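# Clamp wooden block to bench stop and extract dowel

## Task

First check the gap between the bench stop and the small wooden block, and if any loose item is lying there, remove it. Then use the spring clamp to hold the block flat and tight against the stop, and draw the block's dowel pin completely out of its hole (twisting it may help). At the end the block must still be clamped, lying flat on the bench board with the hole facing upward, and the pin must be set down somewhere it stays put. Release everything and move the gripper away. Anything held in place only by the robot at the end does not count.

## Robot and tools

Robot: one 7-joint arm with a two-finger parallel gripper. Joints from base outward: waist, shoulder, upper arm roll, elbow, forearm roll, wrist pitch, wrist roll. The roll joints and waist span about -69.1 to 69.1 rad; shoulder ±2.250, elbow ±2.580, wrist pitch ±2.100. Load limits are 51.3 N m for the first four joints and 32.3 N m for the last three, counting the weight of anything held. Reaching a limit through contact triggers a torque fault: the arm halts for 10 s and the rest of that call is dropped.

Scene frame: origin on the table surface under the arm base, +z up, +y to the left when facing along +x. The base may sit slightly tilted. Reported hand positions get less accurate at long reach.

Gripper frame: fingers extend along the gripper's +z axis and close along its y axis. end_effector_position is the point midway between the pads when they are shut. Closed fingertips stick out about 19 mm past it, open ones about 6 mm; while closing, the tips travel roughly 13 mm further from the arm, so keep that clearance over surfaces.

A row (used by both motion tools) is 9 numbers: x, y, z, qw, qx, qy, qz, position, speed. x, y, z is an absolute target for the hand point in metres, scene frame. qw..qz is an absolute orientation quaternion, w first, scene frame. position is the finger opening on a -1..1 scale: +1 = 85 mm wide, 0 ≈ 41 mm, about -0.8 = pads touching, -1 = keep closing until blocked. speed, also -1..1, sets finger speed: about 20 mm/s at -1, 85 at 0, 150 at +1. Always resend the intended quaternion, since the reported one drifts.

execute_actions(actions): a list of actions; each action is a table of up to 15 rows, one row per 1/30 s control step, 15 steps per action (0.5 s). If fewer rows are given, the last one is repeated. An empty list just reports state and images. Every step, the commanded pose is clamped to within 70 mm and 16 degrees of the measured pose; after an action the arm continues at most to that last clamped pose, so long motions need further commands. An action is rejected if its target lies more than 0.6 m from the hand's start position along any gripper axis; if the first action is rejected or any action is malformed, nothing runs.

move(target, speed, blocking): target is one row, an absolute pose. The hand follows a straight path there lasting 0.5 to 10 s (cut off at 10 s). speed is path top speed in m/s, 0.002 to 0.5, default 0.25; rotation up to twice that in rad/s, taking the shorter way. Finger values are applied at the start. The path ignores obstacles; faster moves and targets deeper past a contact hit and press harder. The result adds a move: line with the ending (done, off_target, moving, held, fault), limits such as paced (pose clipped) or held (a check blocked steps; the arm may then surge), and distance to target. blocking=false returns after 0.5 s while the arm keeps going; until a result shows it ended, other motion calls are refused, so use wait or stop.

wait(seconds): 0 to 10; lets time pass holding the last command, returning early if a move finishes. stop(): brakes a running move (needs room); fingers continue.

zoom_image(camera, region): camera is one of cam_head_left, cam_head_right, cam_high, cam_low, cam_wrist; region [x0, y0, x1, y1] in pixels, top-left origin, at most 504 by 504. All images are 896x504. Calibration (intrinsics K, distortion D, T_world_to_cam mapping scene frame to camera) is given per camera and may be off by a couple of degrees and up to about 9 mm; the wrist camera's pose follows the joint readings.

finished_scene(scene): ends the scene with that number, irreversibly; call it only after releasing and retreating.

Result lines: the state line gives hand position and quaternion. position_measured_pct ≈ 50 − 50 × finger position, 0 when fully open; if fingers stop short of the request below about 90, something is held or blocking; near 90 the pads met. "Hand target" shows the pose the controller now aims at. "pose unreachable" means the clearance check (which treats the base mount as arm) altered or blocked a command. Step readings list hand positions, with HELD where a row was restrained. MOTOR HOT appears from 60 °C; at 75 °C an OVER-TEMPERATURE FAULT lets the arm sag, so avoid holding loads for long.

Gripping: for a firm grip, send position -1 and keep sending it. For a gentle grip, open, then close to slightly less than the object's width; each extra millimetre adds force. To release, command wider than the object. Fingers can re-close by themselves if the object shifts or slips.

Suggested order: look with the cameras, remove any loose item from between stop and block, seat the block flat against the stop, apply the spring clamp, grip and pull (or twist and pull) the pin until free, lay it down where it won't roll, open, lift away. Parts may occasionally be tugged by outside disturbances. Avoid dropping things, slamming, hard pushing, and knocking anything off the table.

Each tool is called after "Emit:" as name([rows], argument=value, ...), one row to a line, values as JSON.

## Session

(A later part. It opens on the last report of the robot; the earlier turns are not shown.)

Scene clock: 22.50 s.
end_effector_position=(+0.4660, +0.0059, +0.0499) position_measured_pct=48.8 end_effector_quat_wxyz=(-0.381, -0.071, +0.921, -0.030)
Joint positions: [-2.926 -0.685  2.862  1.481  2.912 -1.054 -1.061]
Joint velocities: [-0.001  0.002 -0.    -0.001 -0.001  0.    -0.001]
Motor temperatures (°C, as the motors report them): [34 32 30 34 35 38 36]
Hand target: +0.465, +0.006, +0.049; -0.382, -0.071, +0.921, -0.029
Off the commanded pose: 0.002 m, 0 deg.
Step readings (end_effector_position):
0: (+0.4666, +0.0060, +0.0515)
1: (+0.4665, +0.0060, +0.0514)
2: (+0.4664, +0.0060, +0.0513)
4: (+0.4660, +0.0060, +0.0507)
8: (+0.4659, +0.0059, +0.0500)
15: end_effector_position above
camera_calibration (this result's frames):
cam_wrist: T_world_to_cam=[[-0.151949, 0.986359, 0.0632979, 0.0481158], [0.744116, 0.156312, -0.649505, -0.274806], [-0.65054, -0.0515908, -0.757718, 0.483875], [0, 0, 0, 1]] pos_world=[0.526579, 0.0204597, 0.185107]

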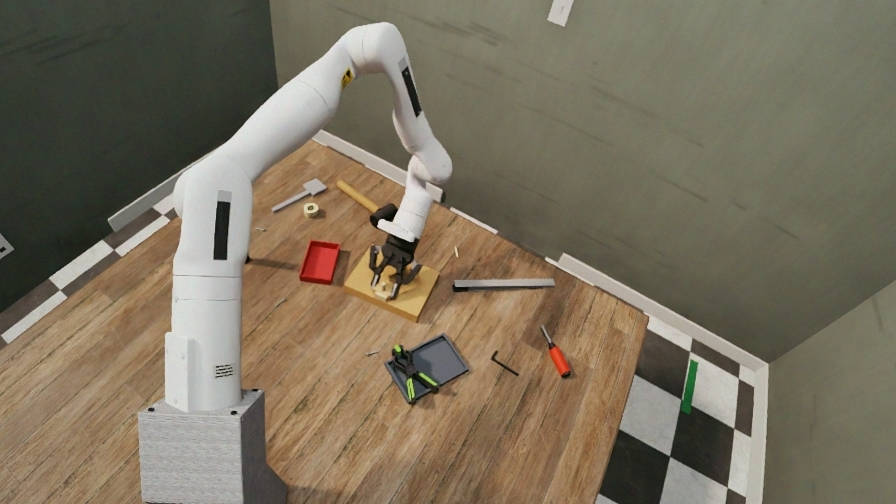

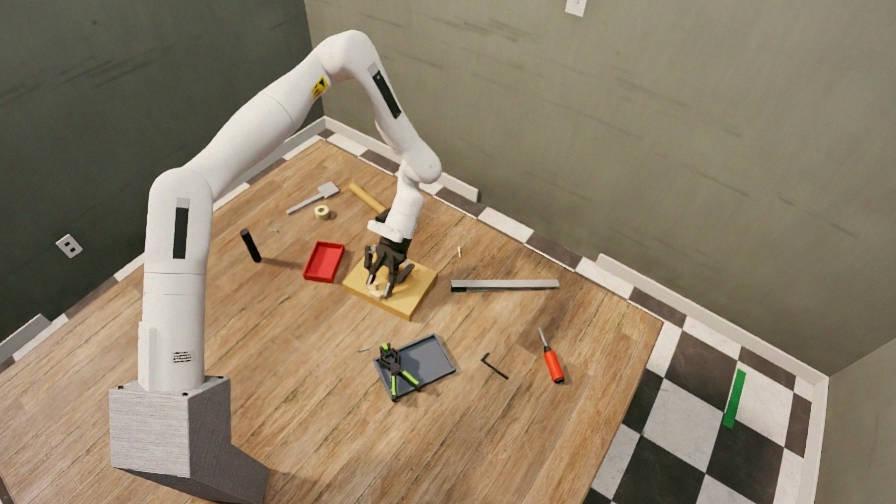

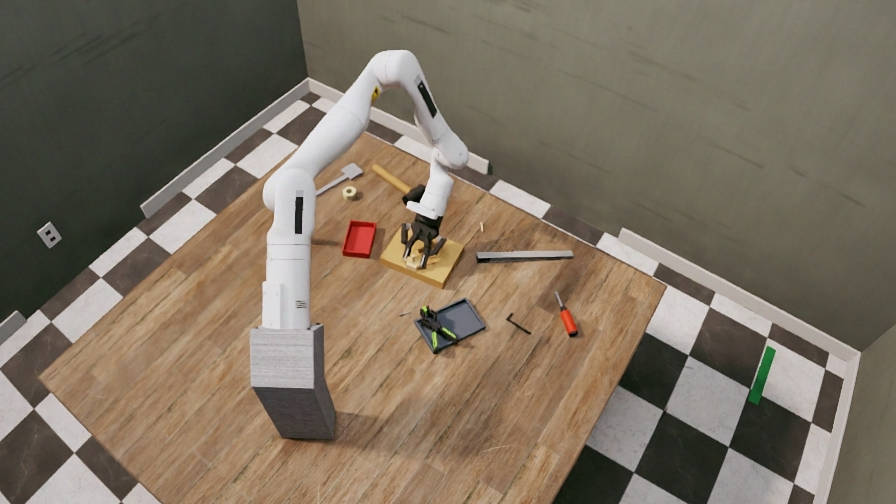

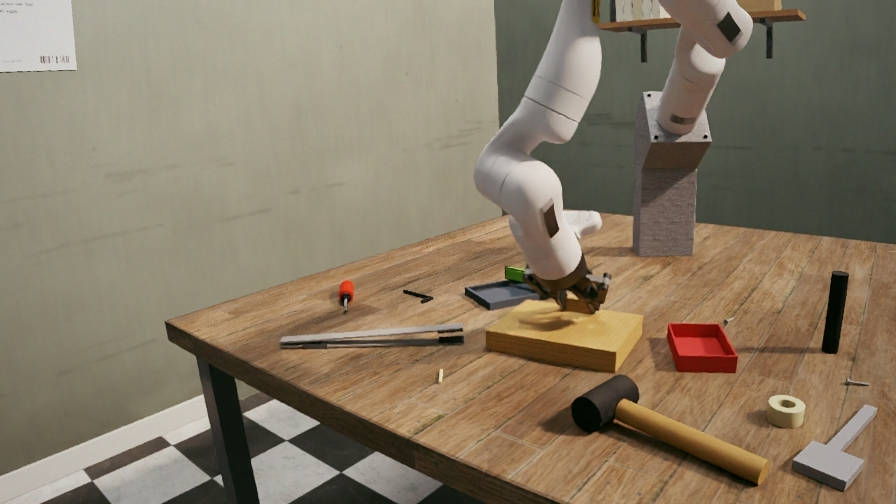

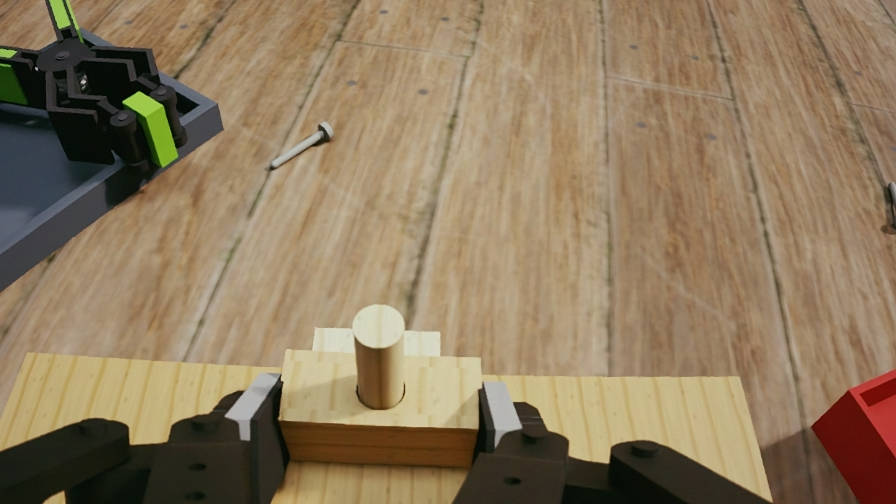

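Emit:
execute_actions([
  [[0.466,0.0059,0.050,-0.3816,-0.0709,0.9212,-0.0294,0.5,0]],
  [[0.47,0.0065,0.054,-0.3816,-0.0709,0.9212,-0.0294,0.5,0],[0.474,0.007,0.058,-0.3816,-0.0709,0.9212,-0.0294,0.5,0],[0.48,0.008,0.064,-0.3816,-0.0709,0.9212,-0.0294,0.5,0],[0.486,0.009,0.07,-0.3816,-0.0709,0.9212,-0.0294,0.5,0],[0.492,0.01,0.078,-0.3816,-0.0709,0.9212,-0.0294,0.5,0],[0.496,0.01,0.088,-0.3816,-0.0709,0.9212,-0.0294,0.5,0],[0.496,0.01,0.10,-0.3816,-0.0709,0.9212,-0.0294,0.5,0]],
])

Emit:
move(target=[0.30,-0.21,0.19,0,0.857,0.515,0,1,1], speed=0.35)

Scene clock: 24.10 s.
end_effector_position=(+0.4955, +0.0102, +0.0993) position_measured_pct=25.0 end_effector_quat_wxyz=(-0.382, -0.071, +0.921, -0.029)
Joint positions: [-2.874 -0.608  2.862  1.44   2.909 -1.186 -1.045]
Joint velocities: [ 0.009  0.015  0.003  0.003 -0.004 -0.003  0.004]
Motor temperatures (°C, as the motors report them): [34 32 30 34 35 38 36]
Hand target: +0.496, +0.010, +0.100; -0.382, -0.071, +0.921, -0.029
Off the commanded pose: 0.001 m, 0 deg.
Step readings (end_effector_position; steps 1 to 15: 1st action; 16 to 30: 2nd action):
0: (+0.4660, +0.0059, +0.0499)
1: (+0.4662, +0.0059, +0.0501)
2: (+0.4665, +0.0059, +0.0503)
4: (+0.4665, +0.0059, +0.0502)
8: (+0.4661, +0.0059, +0.0501)
15: (+0.4660, +0.0059, +0.0500)
16: (+0.4665, +0.0059, +0.0504)
17: (+0.4681, +0.0062, +0.0521)
19: (+0.4744, +0.0070, +0.0584)
23: (+0.4926, +0.0090, +0.0828)
30: end_effector_position above
camera_calibration (this result's frames):
cam_wrist: T_world_to_cam=[[-0.150808, 0.986431, 0.0648916, 0.0444971], [0.742729, 0.156381, -0.651075, -0.264492], [-0.652388, -0.0499907, -0.756235, 0.541472], [0, 0, 0, 1]] pos_world=[0.556406, 0.0245369, 0.234388]

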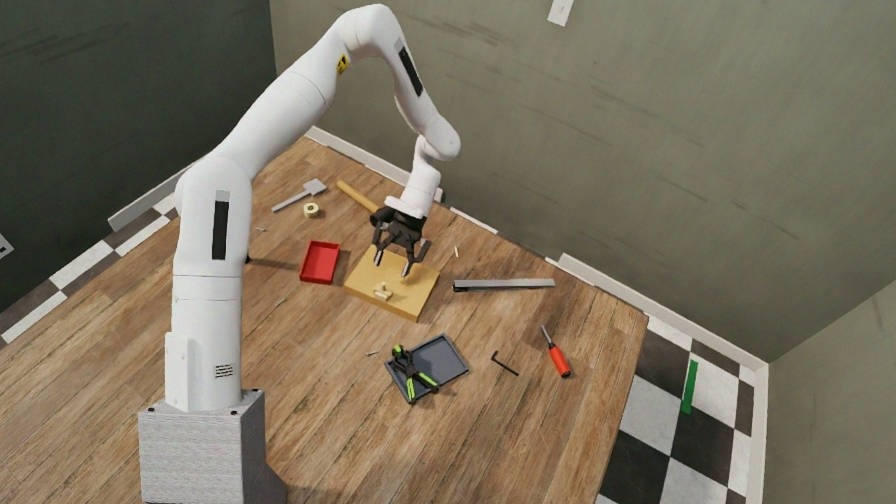

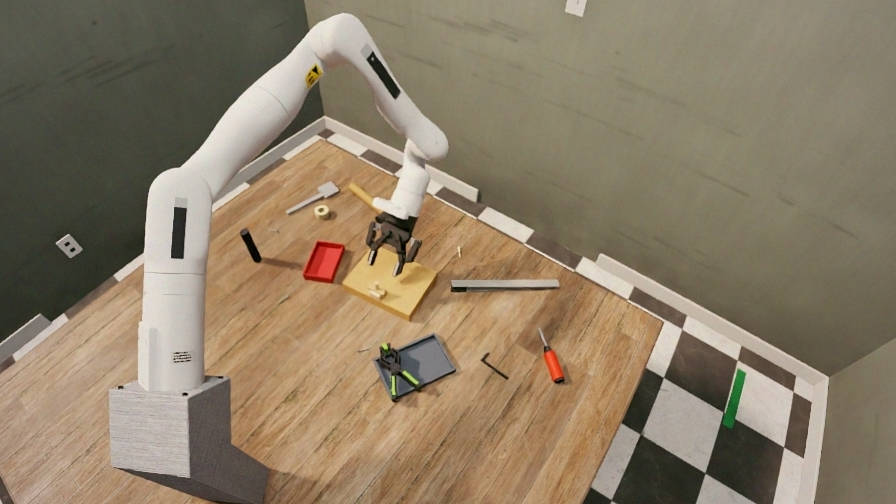

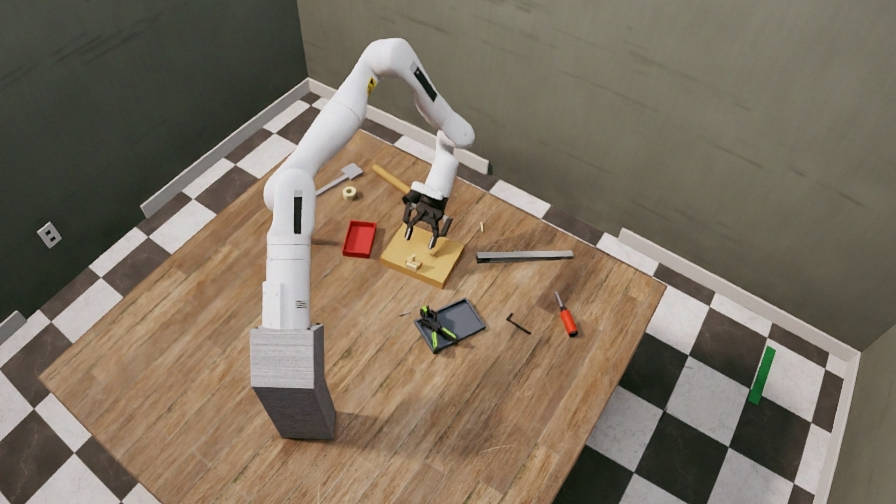

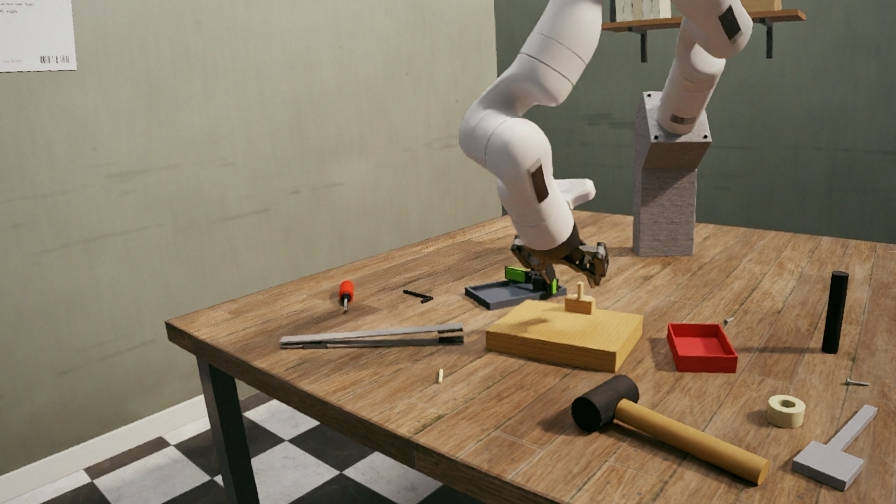

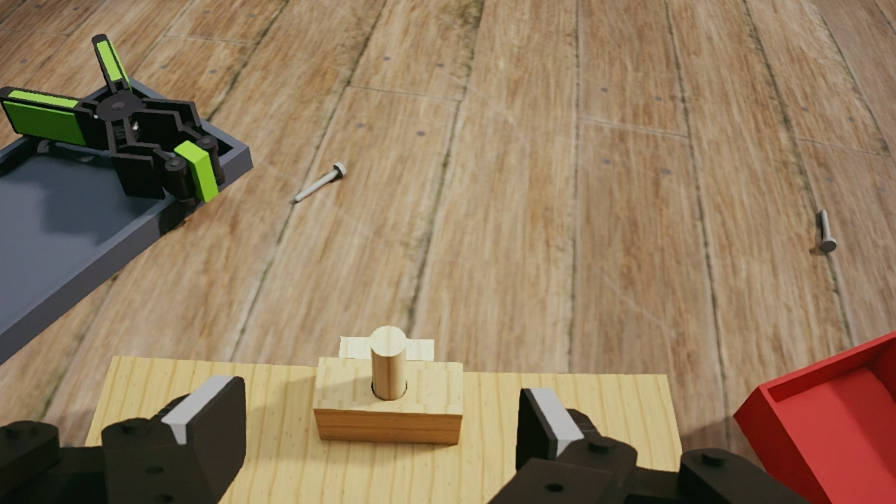

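Scene clock: 27.80 s.
end_effector_position=(+0.2984, -0.2105, +0.1906) position_measured_pct=0.0 end_effector_quat_wxyz=(-0.001, +0.857, +0.515, -0.003)
Joint positions: [-2.001 -0.974  3.049  2.161  1.81  -0.864 -1.132]
Joint velocities: [ 0.004 -0.004  0.003  0.002 -0.002 -0.002  0.002]
Motor temperatures (°C, as the motors report them): [34 33 30 34 35 38 36]
Hand target: +0.298, -0.211, +0.191; -0.001, +0.857, +0.515, -0.003
Off the commanded pose: 0.002 m, 0 deg.
move: done
camera_calibration (this result's frames):
cam_wrist: T_world_to_cam=[[0.90238, -0.428934, 0.041548, -0.381242], [-0.430935, -0.898698, 0.0814704, -0.035631], [0.00239359, -0.0914218, -0.995809, 0.31243], [0, 0, 0, 1]] pos_world=[0.327922, -0.166986, 0.329864]

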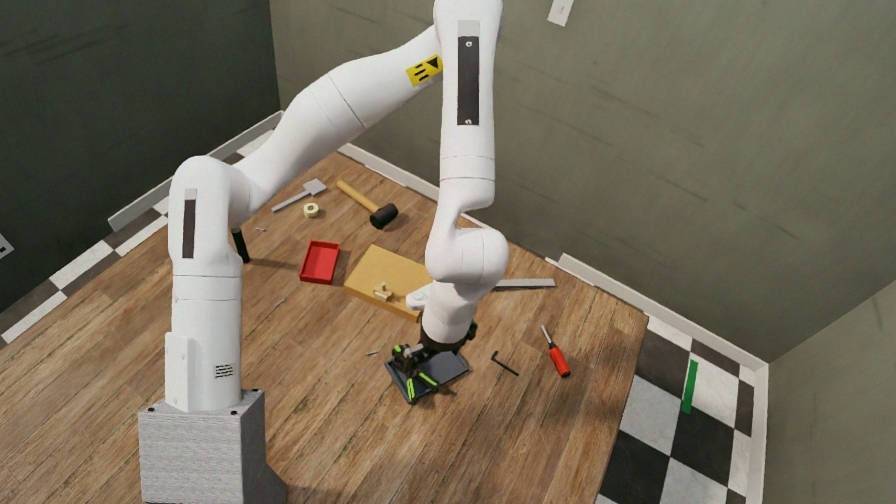

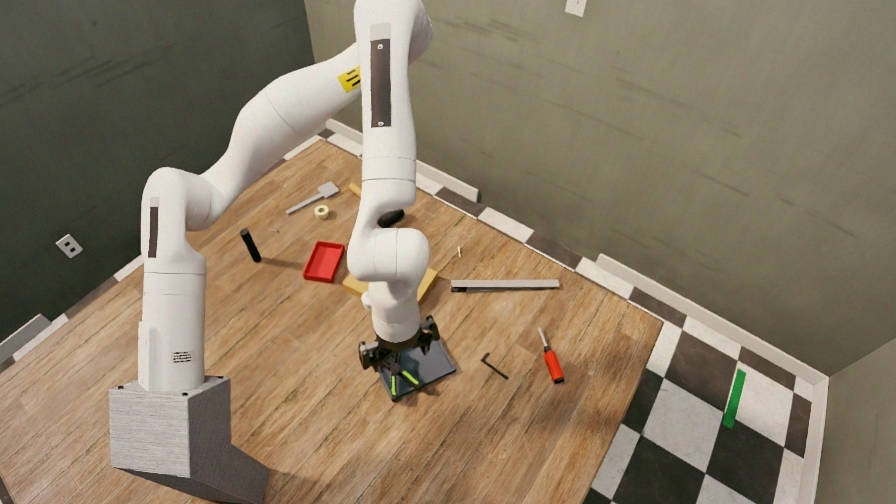

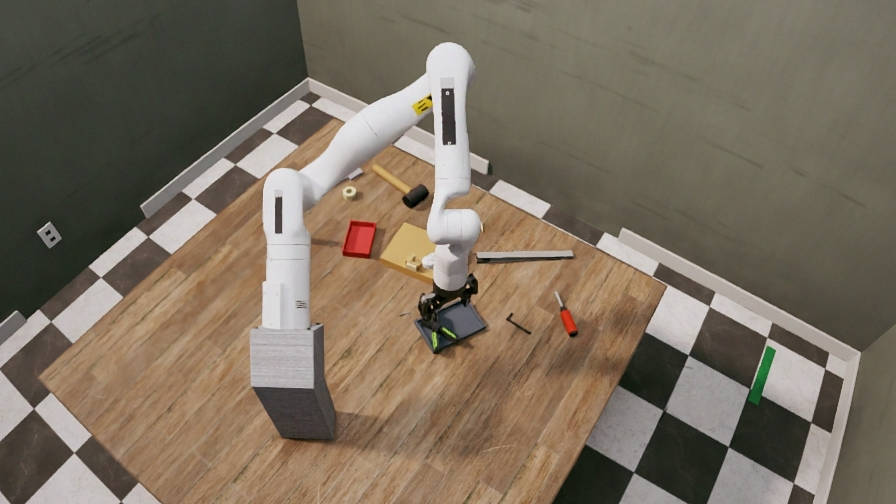

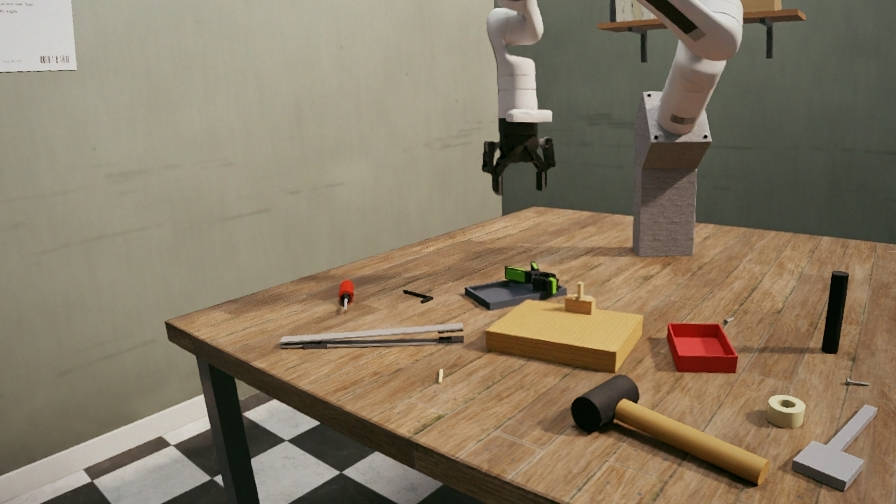

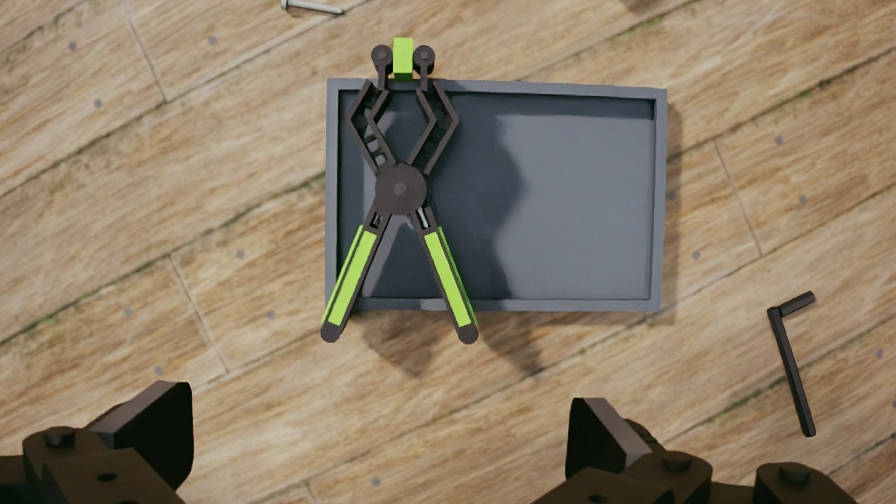

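Emit:
move(target=[0.2972,-0.2127,0.075,0,0.849,0.528,0,1,1], speed=0.2)

Emit:
zoom_image(camera="cam_low", region=[450, 220, 600, 320])

Scene clock: 30.00 s.
end_effector_position=(+0.2972, -0.2123, +0.0750) position_measured_pct=0.0 end_effector_quat_wxyz=(+0.000, +0.849, +0.528, +0.000)
Joint positions: [-2.163 -1.186  2.926  2.112  1.439 -0.751 -0.857]
Joint velocities: [-0.001 -0.006 -0.001  0.001 -0.     0.001 -0.001]
Motor temperatures (°C, as the motors report them): [34 33 30 34 35 38 36]
Hand target: +0.297, -0.212, +0.075; -0.000, +0.849, +0.528, +0.000
Off the commanded pose: 0.000 m, 0 deg.
move: done
camera_calibration (this result's frames):
cam_wrist: T_world_to_cam=[[0.914646, -0.401545, 0.0467366, -0.374313], [-0.404082, -0.911506, 0.076649, -0.0387391], [0.0118227, -0.0889922, -0.995962, 0.194869], [0, 0, 0, 1]] pos_world=[0.324406, -0.168272, 0.214545]

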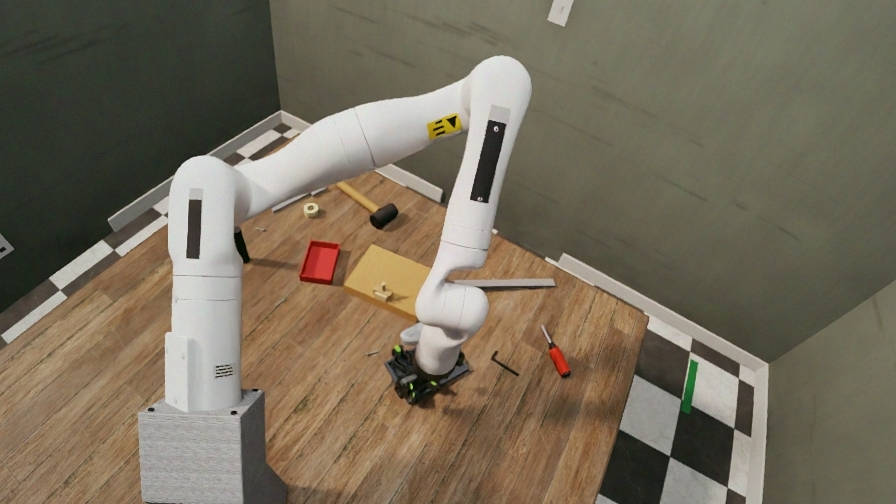

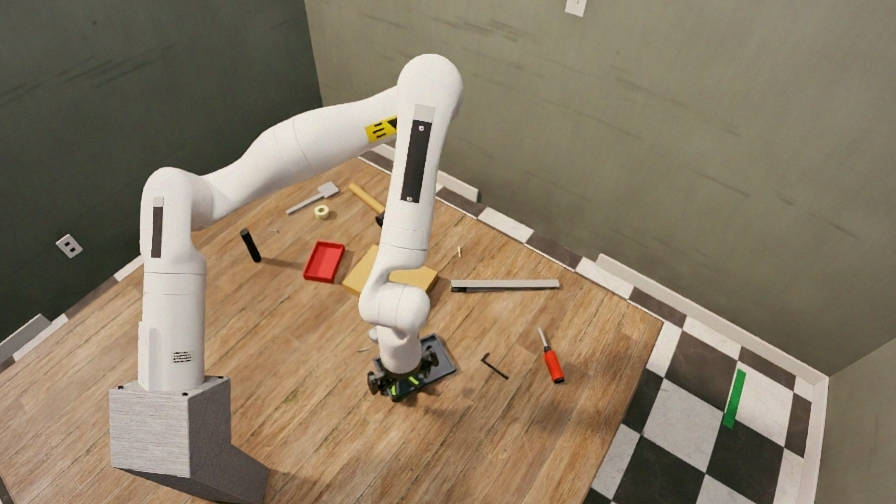

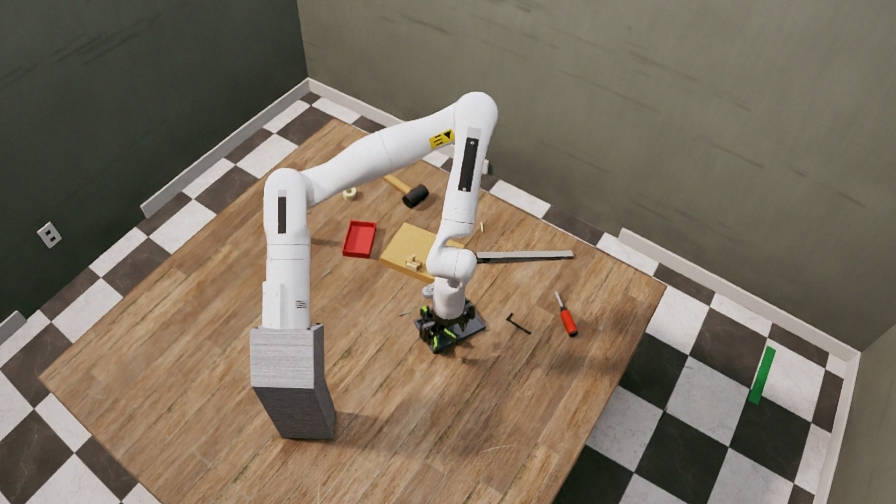

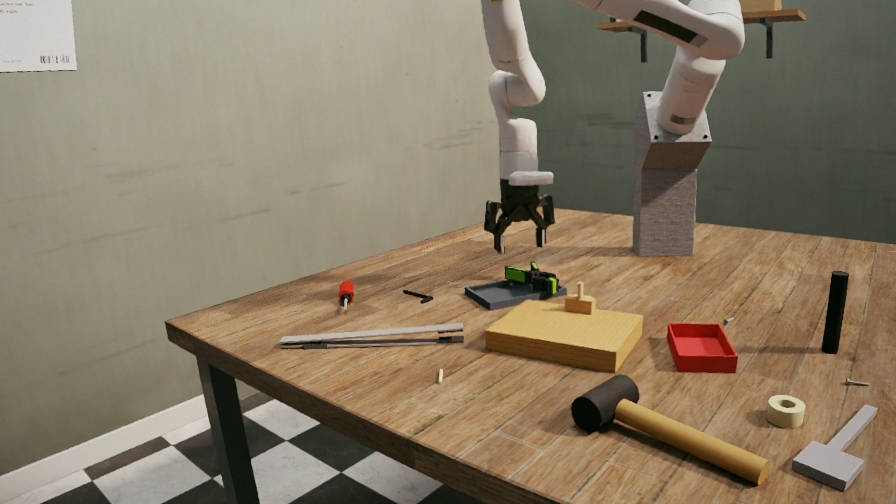

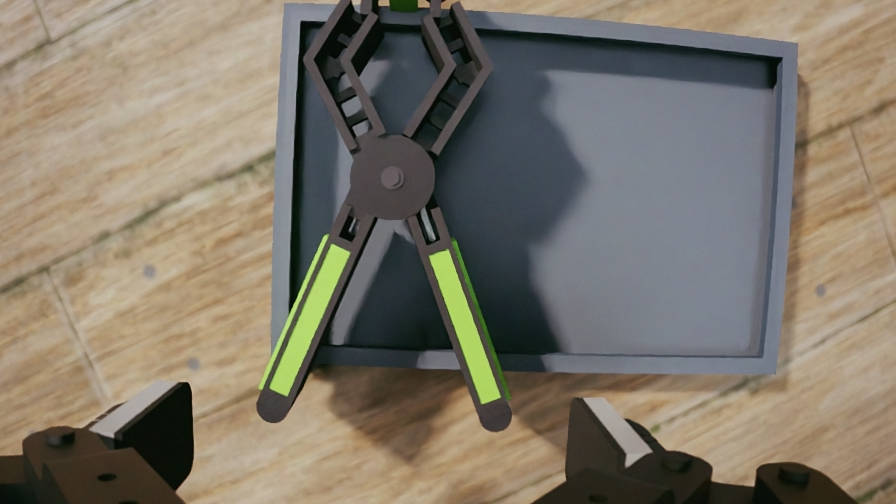

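Region (450, 220, 600, 320) of cam_low's 896x504 image, scaled by 3.360, with more detail than that image has.

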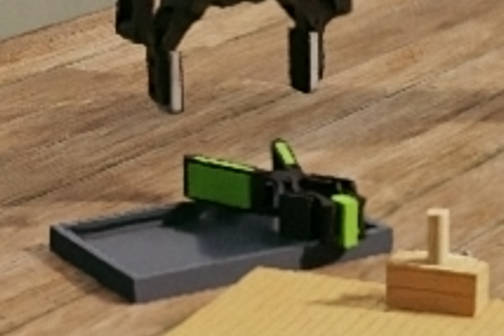

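Emit:
move(target=[0.2947,-0.2144,0.028,0,0.849,0.528,0,1,1], speed=0.08)

Emit:
zoom_image(camera="cam_low", region=[450, 220, 600, 320])

Scene clock: 31.67 s.
end_effector_position=(+0.2948, -0.2144, +0.0282) position_measured_pct=0.0 end_effector_quat_wxyz=(+0.000, +0.849, +0.528, +0.000)
Joint positions: [-2.24  -1.269  2.897  2.057  1.315 -0.737 -0.787]
Joint velocities: [-0.003 -0.005 -0.002 -0.001 -0.     0.001  0.001]
Motor temperatures (°C, as the motors report them): [34 33 30 34 35 38 36]
Hand target: +0.295, -0.214, +0.028; -0.000, +0.849, +0.528, +0.000
Off the commanded pose: 0.000 m, 0 deg.
move: done
camera_calibration (this result's frames):
cam_wrist: T_world_to_cam=[[0.914617, -0.40159, 0.046917, -0.370824], [-0.404149, -0.911433, 0.0771538, -0.0380134], [0.0117775, -0.0895277, -0.995915, 0.148009], [0, 0, 0, 1]] pos_world=[0.322056, -0.170315, 0.167736]

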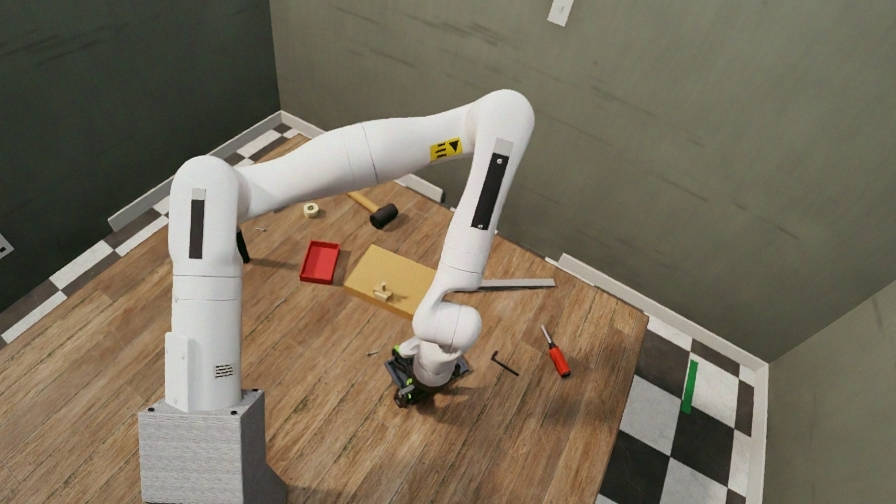

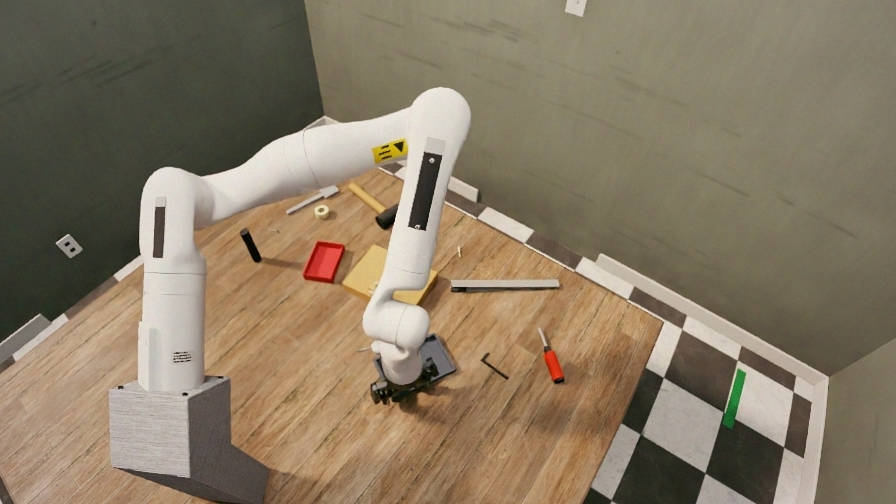

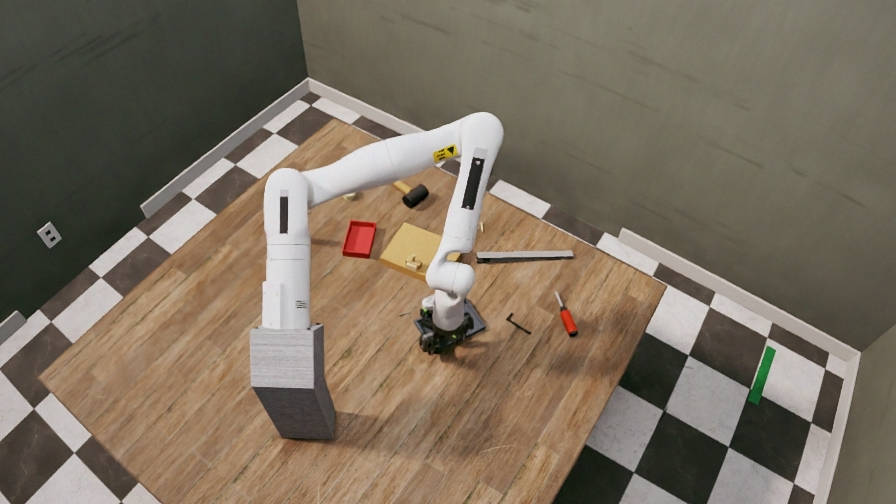

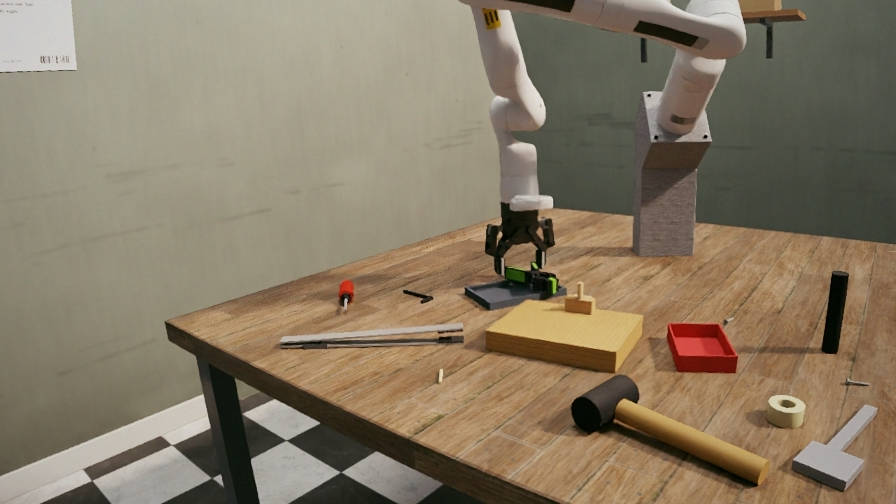

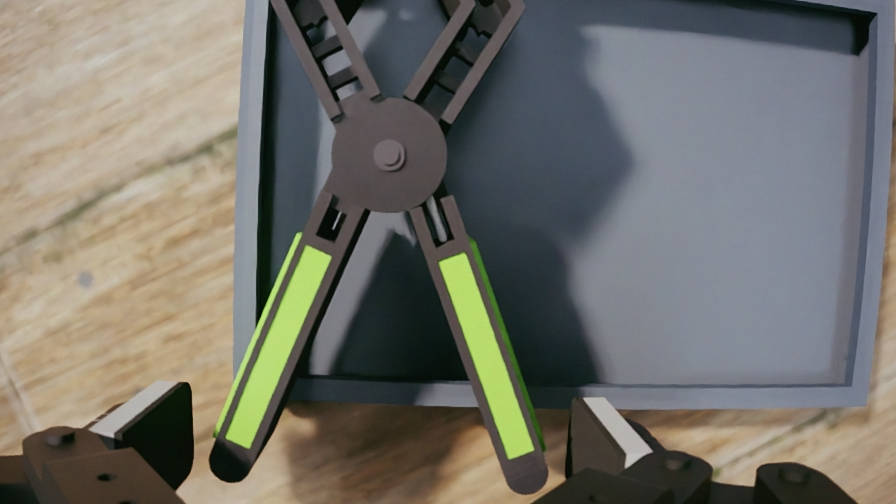

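Region (450, 220, 600, 320) of cam_low's 896x504 image, scaled by 3.360, with more detail than that image has.

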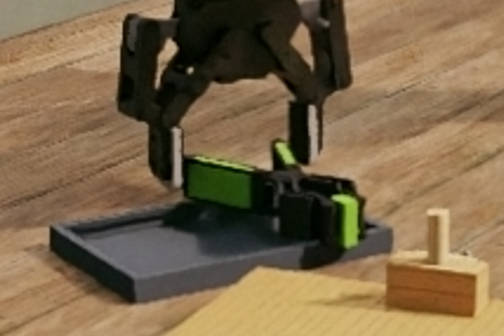

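Emit:
execute_actions([
  [[0.2947,-0.2144,0.026,0,0.849,0.528,0,0.5,-0.5],[0.2947,-0.2144,0.025,0,0.849,0.528,0,0.5,-0.5]],
  [[0.2947,-0.2144,0.025,0,0.849,0.528,0,0.5,-0.5]],
])

Scene clock: 32.97 s.
end_effector_position=(+0.2938, -0.2148, +0.0261) position_measured_pct=25.0 end_effector_quat_wxyz=(+0.000, +0.849, +0.528, -0.001)
Joint positions: [-2.244 -1.274  2.896  2.055  1.309 -0.735 -0.784]
Joint velocities: [ 0.     0.    -0.001 -0.001 -0.    -0.     0.   ]
Motor temperatures (°C, as the motors report them): [34 33 30 34 35 38 36]
Hand target: +0.295, -0.214, +0.025; +0.000, +0.849, +0.528, +0.000
Off the commanded pose: 0.001 m, 0 deg.
Step readings (end_effector_position; steps 1 to 15: 1st action; 16 to 30: 2nd action):
0: (+0.2946, -0.2142, +0.0280)
1: (+0.2945, -0.2141, +0.0277)
2: (+0.2944, -0.2142, +0.0267)
4: (+0.2946, -0.2142, +0.0254)
8: (+0.2948, -0.2145, +0.0251)
15: (+0.2941, -0.2147, +0.0257)
16: (+0.2940, -0.2147, +0.0259)
17: (+0.2939, -0.2147, +0.0260)
19: (+0.2938, -0.2148, +0.0261)
23: (+0.2938, -0.2148, +0.0261)
30: end_effector_position above
camera_calibration (this result's frames):
cam_wrist: T_world_to_cam=[[0.914192, -0.402697, 0.0457021, -0.370027], [-0.405161, -0.910849, 0.0787353, -0.038209], [0.00992117, -0.0904958, -0.995847, 0.146219], [0, 0, 0, 1]] pos_world=[0.321344, -0.170579, 0.165532]

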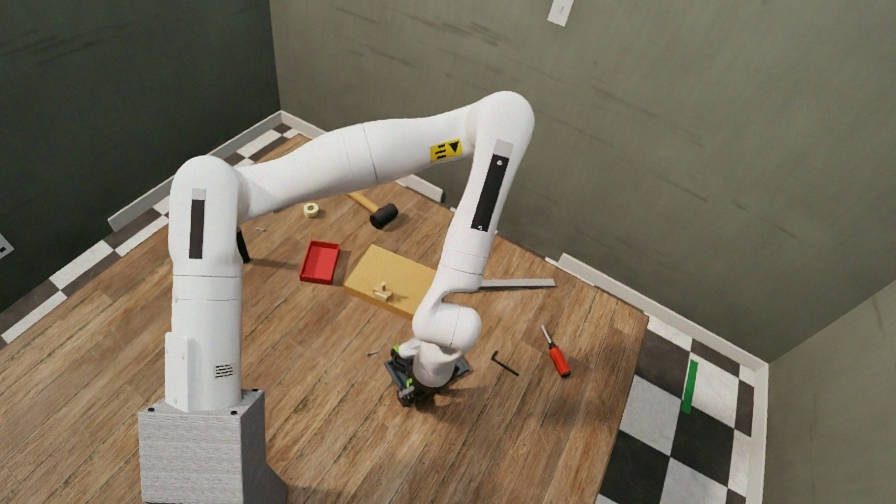

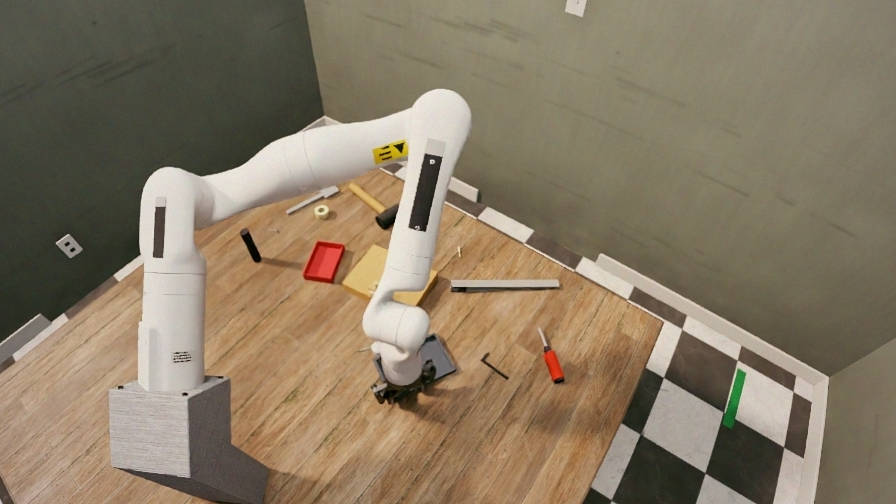

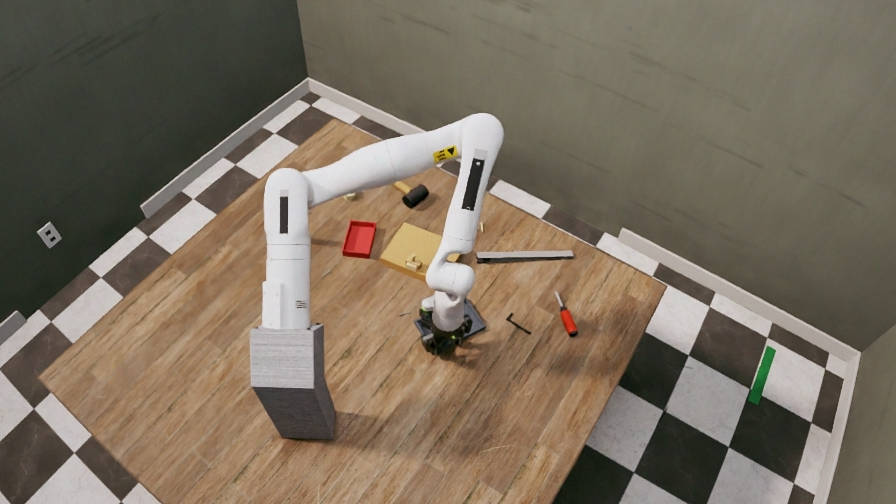

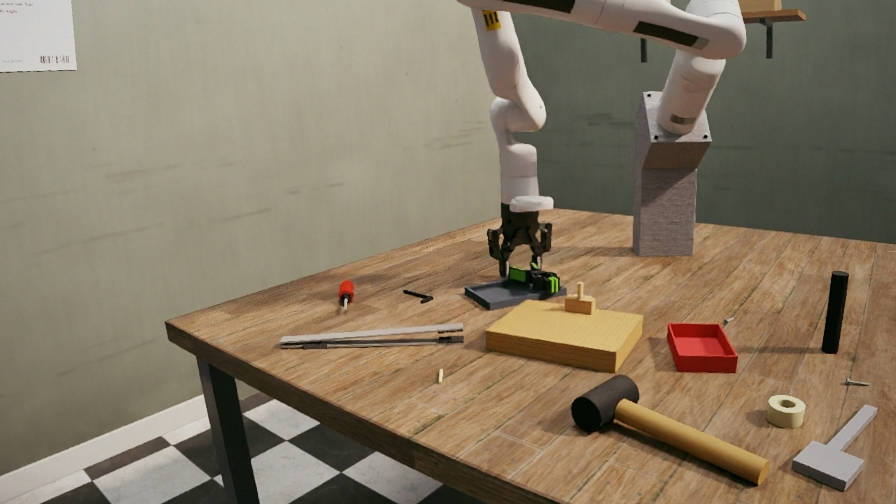

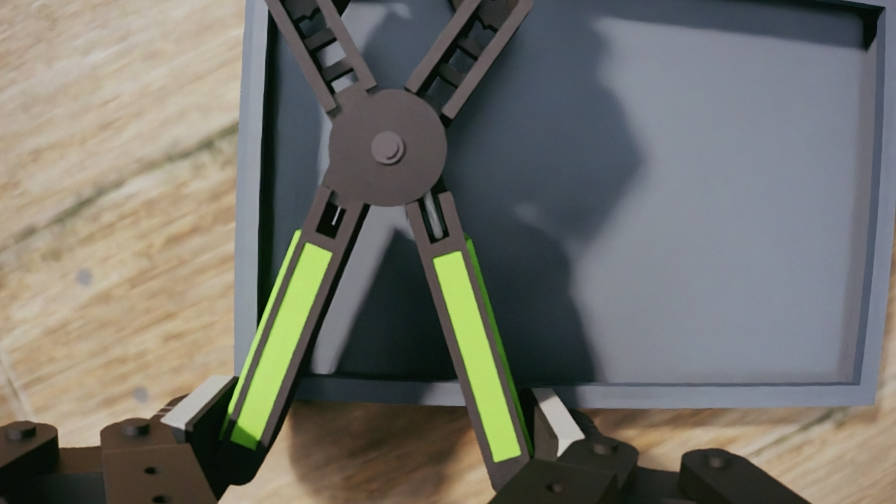

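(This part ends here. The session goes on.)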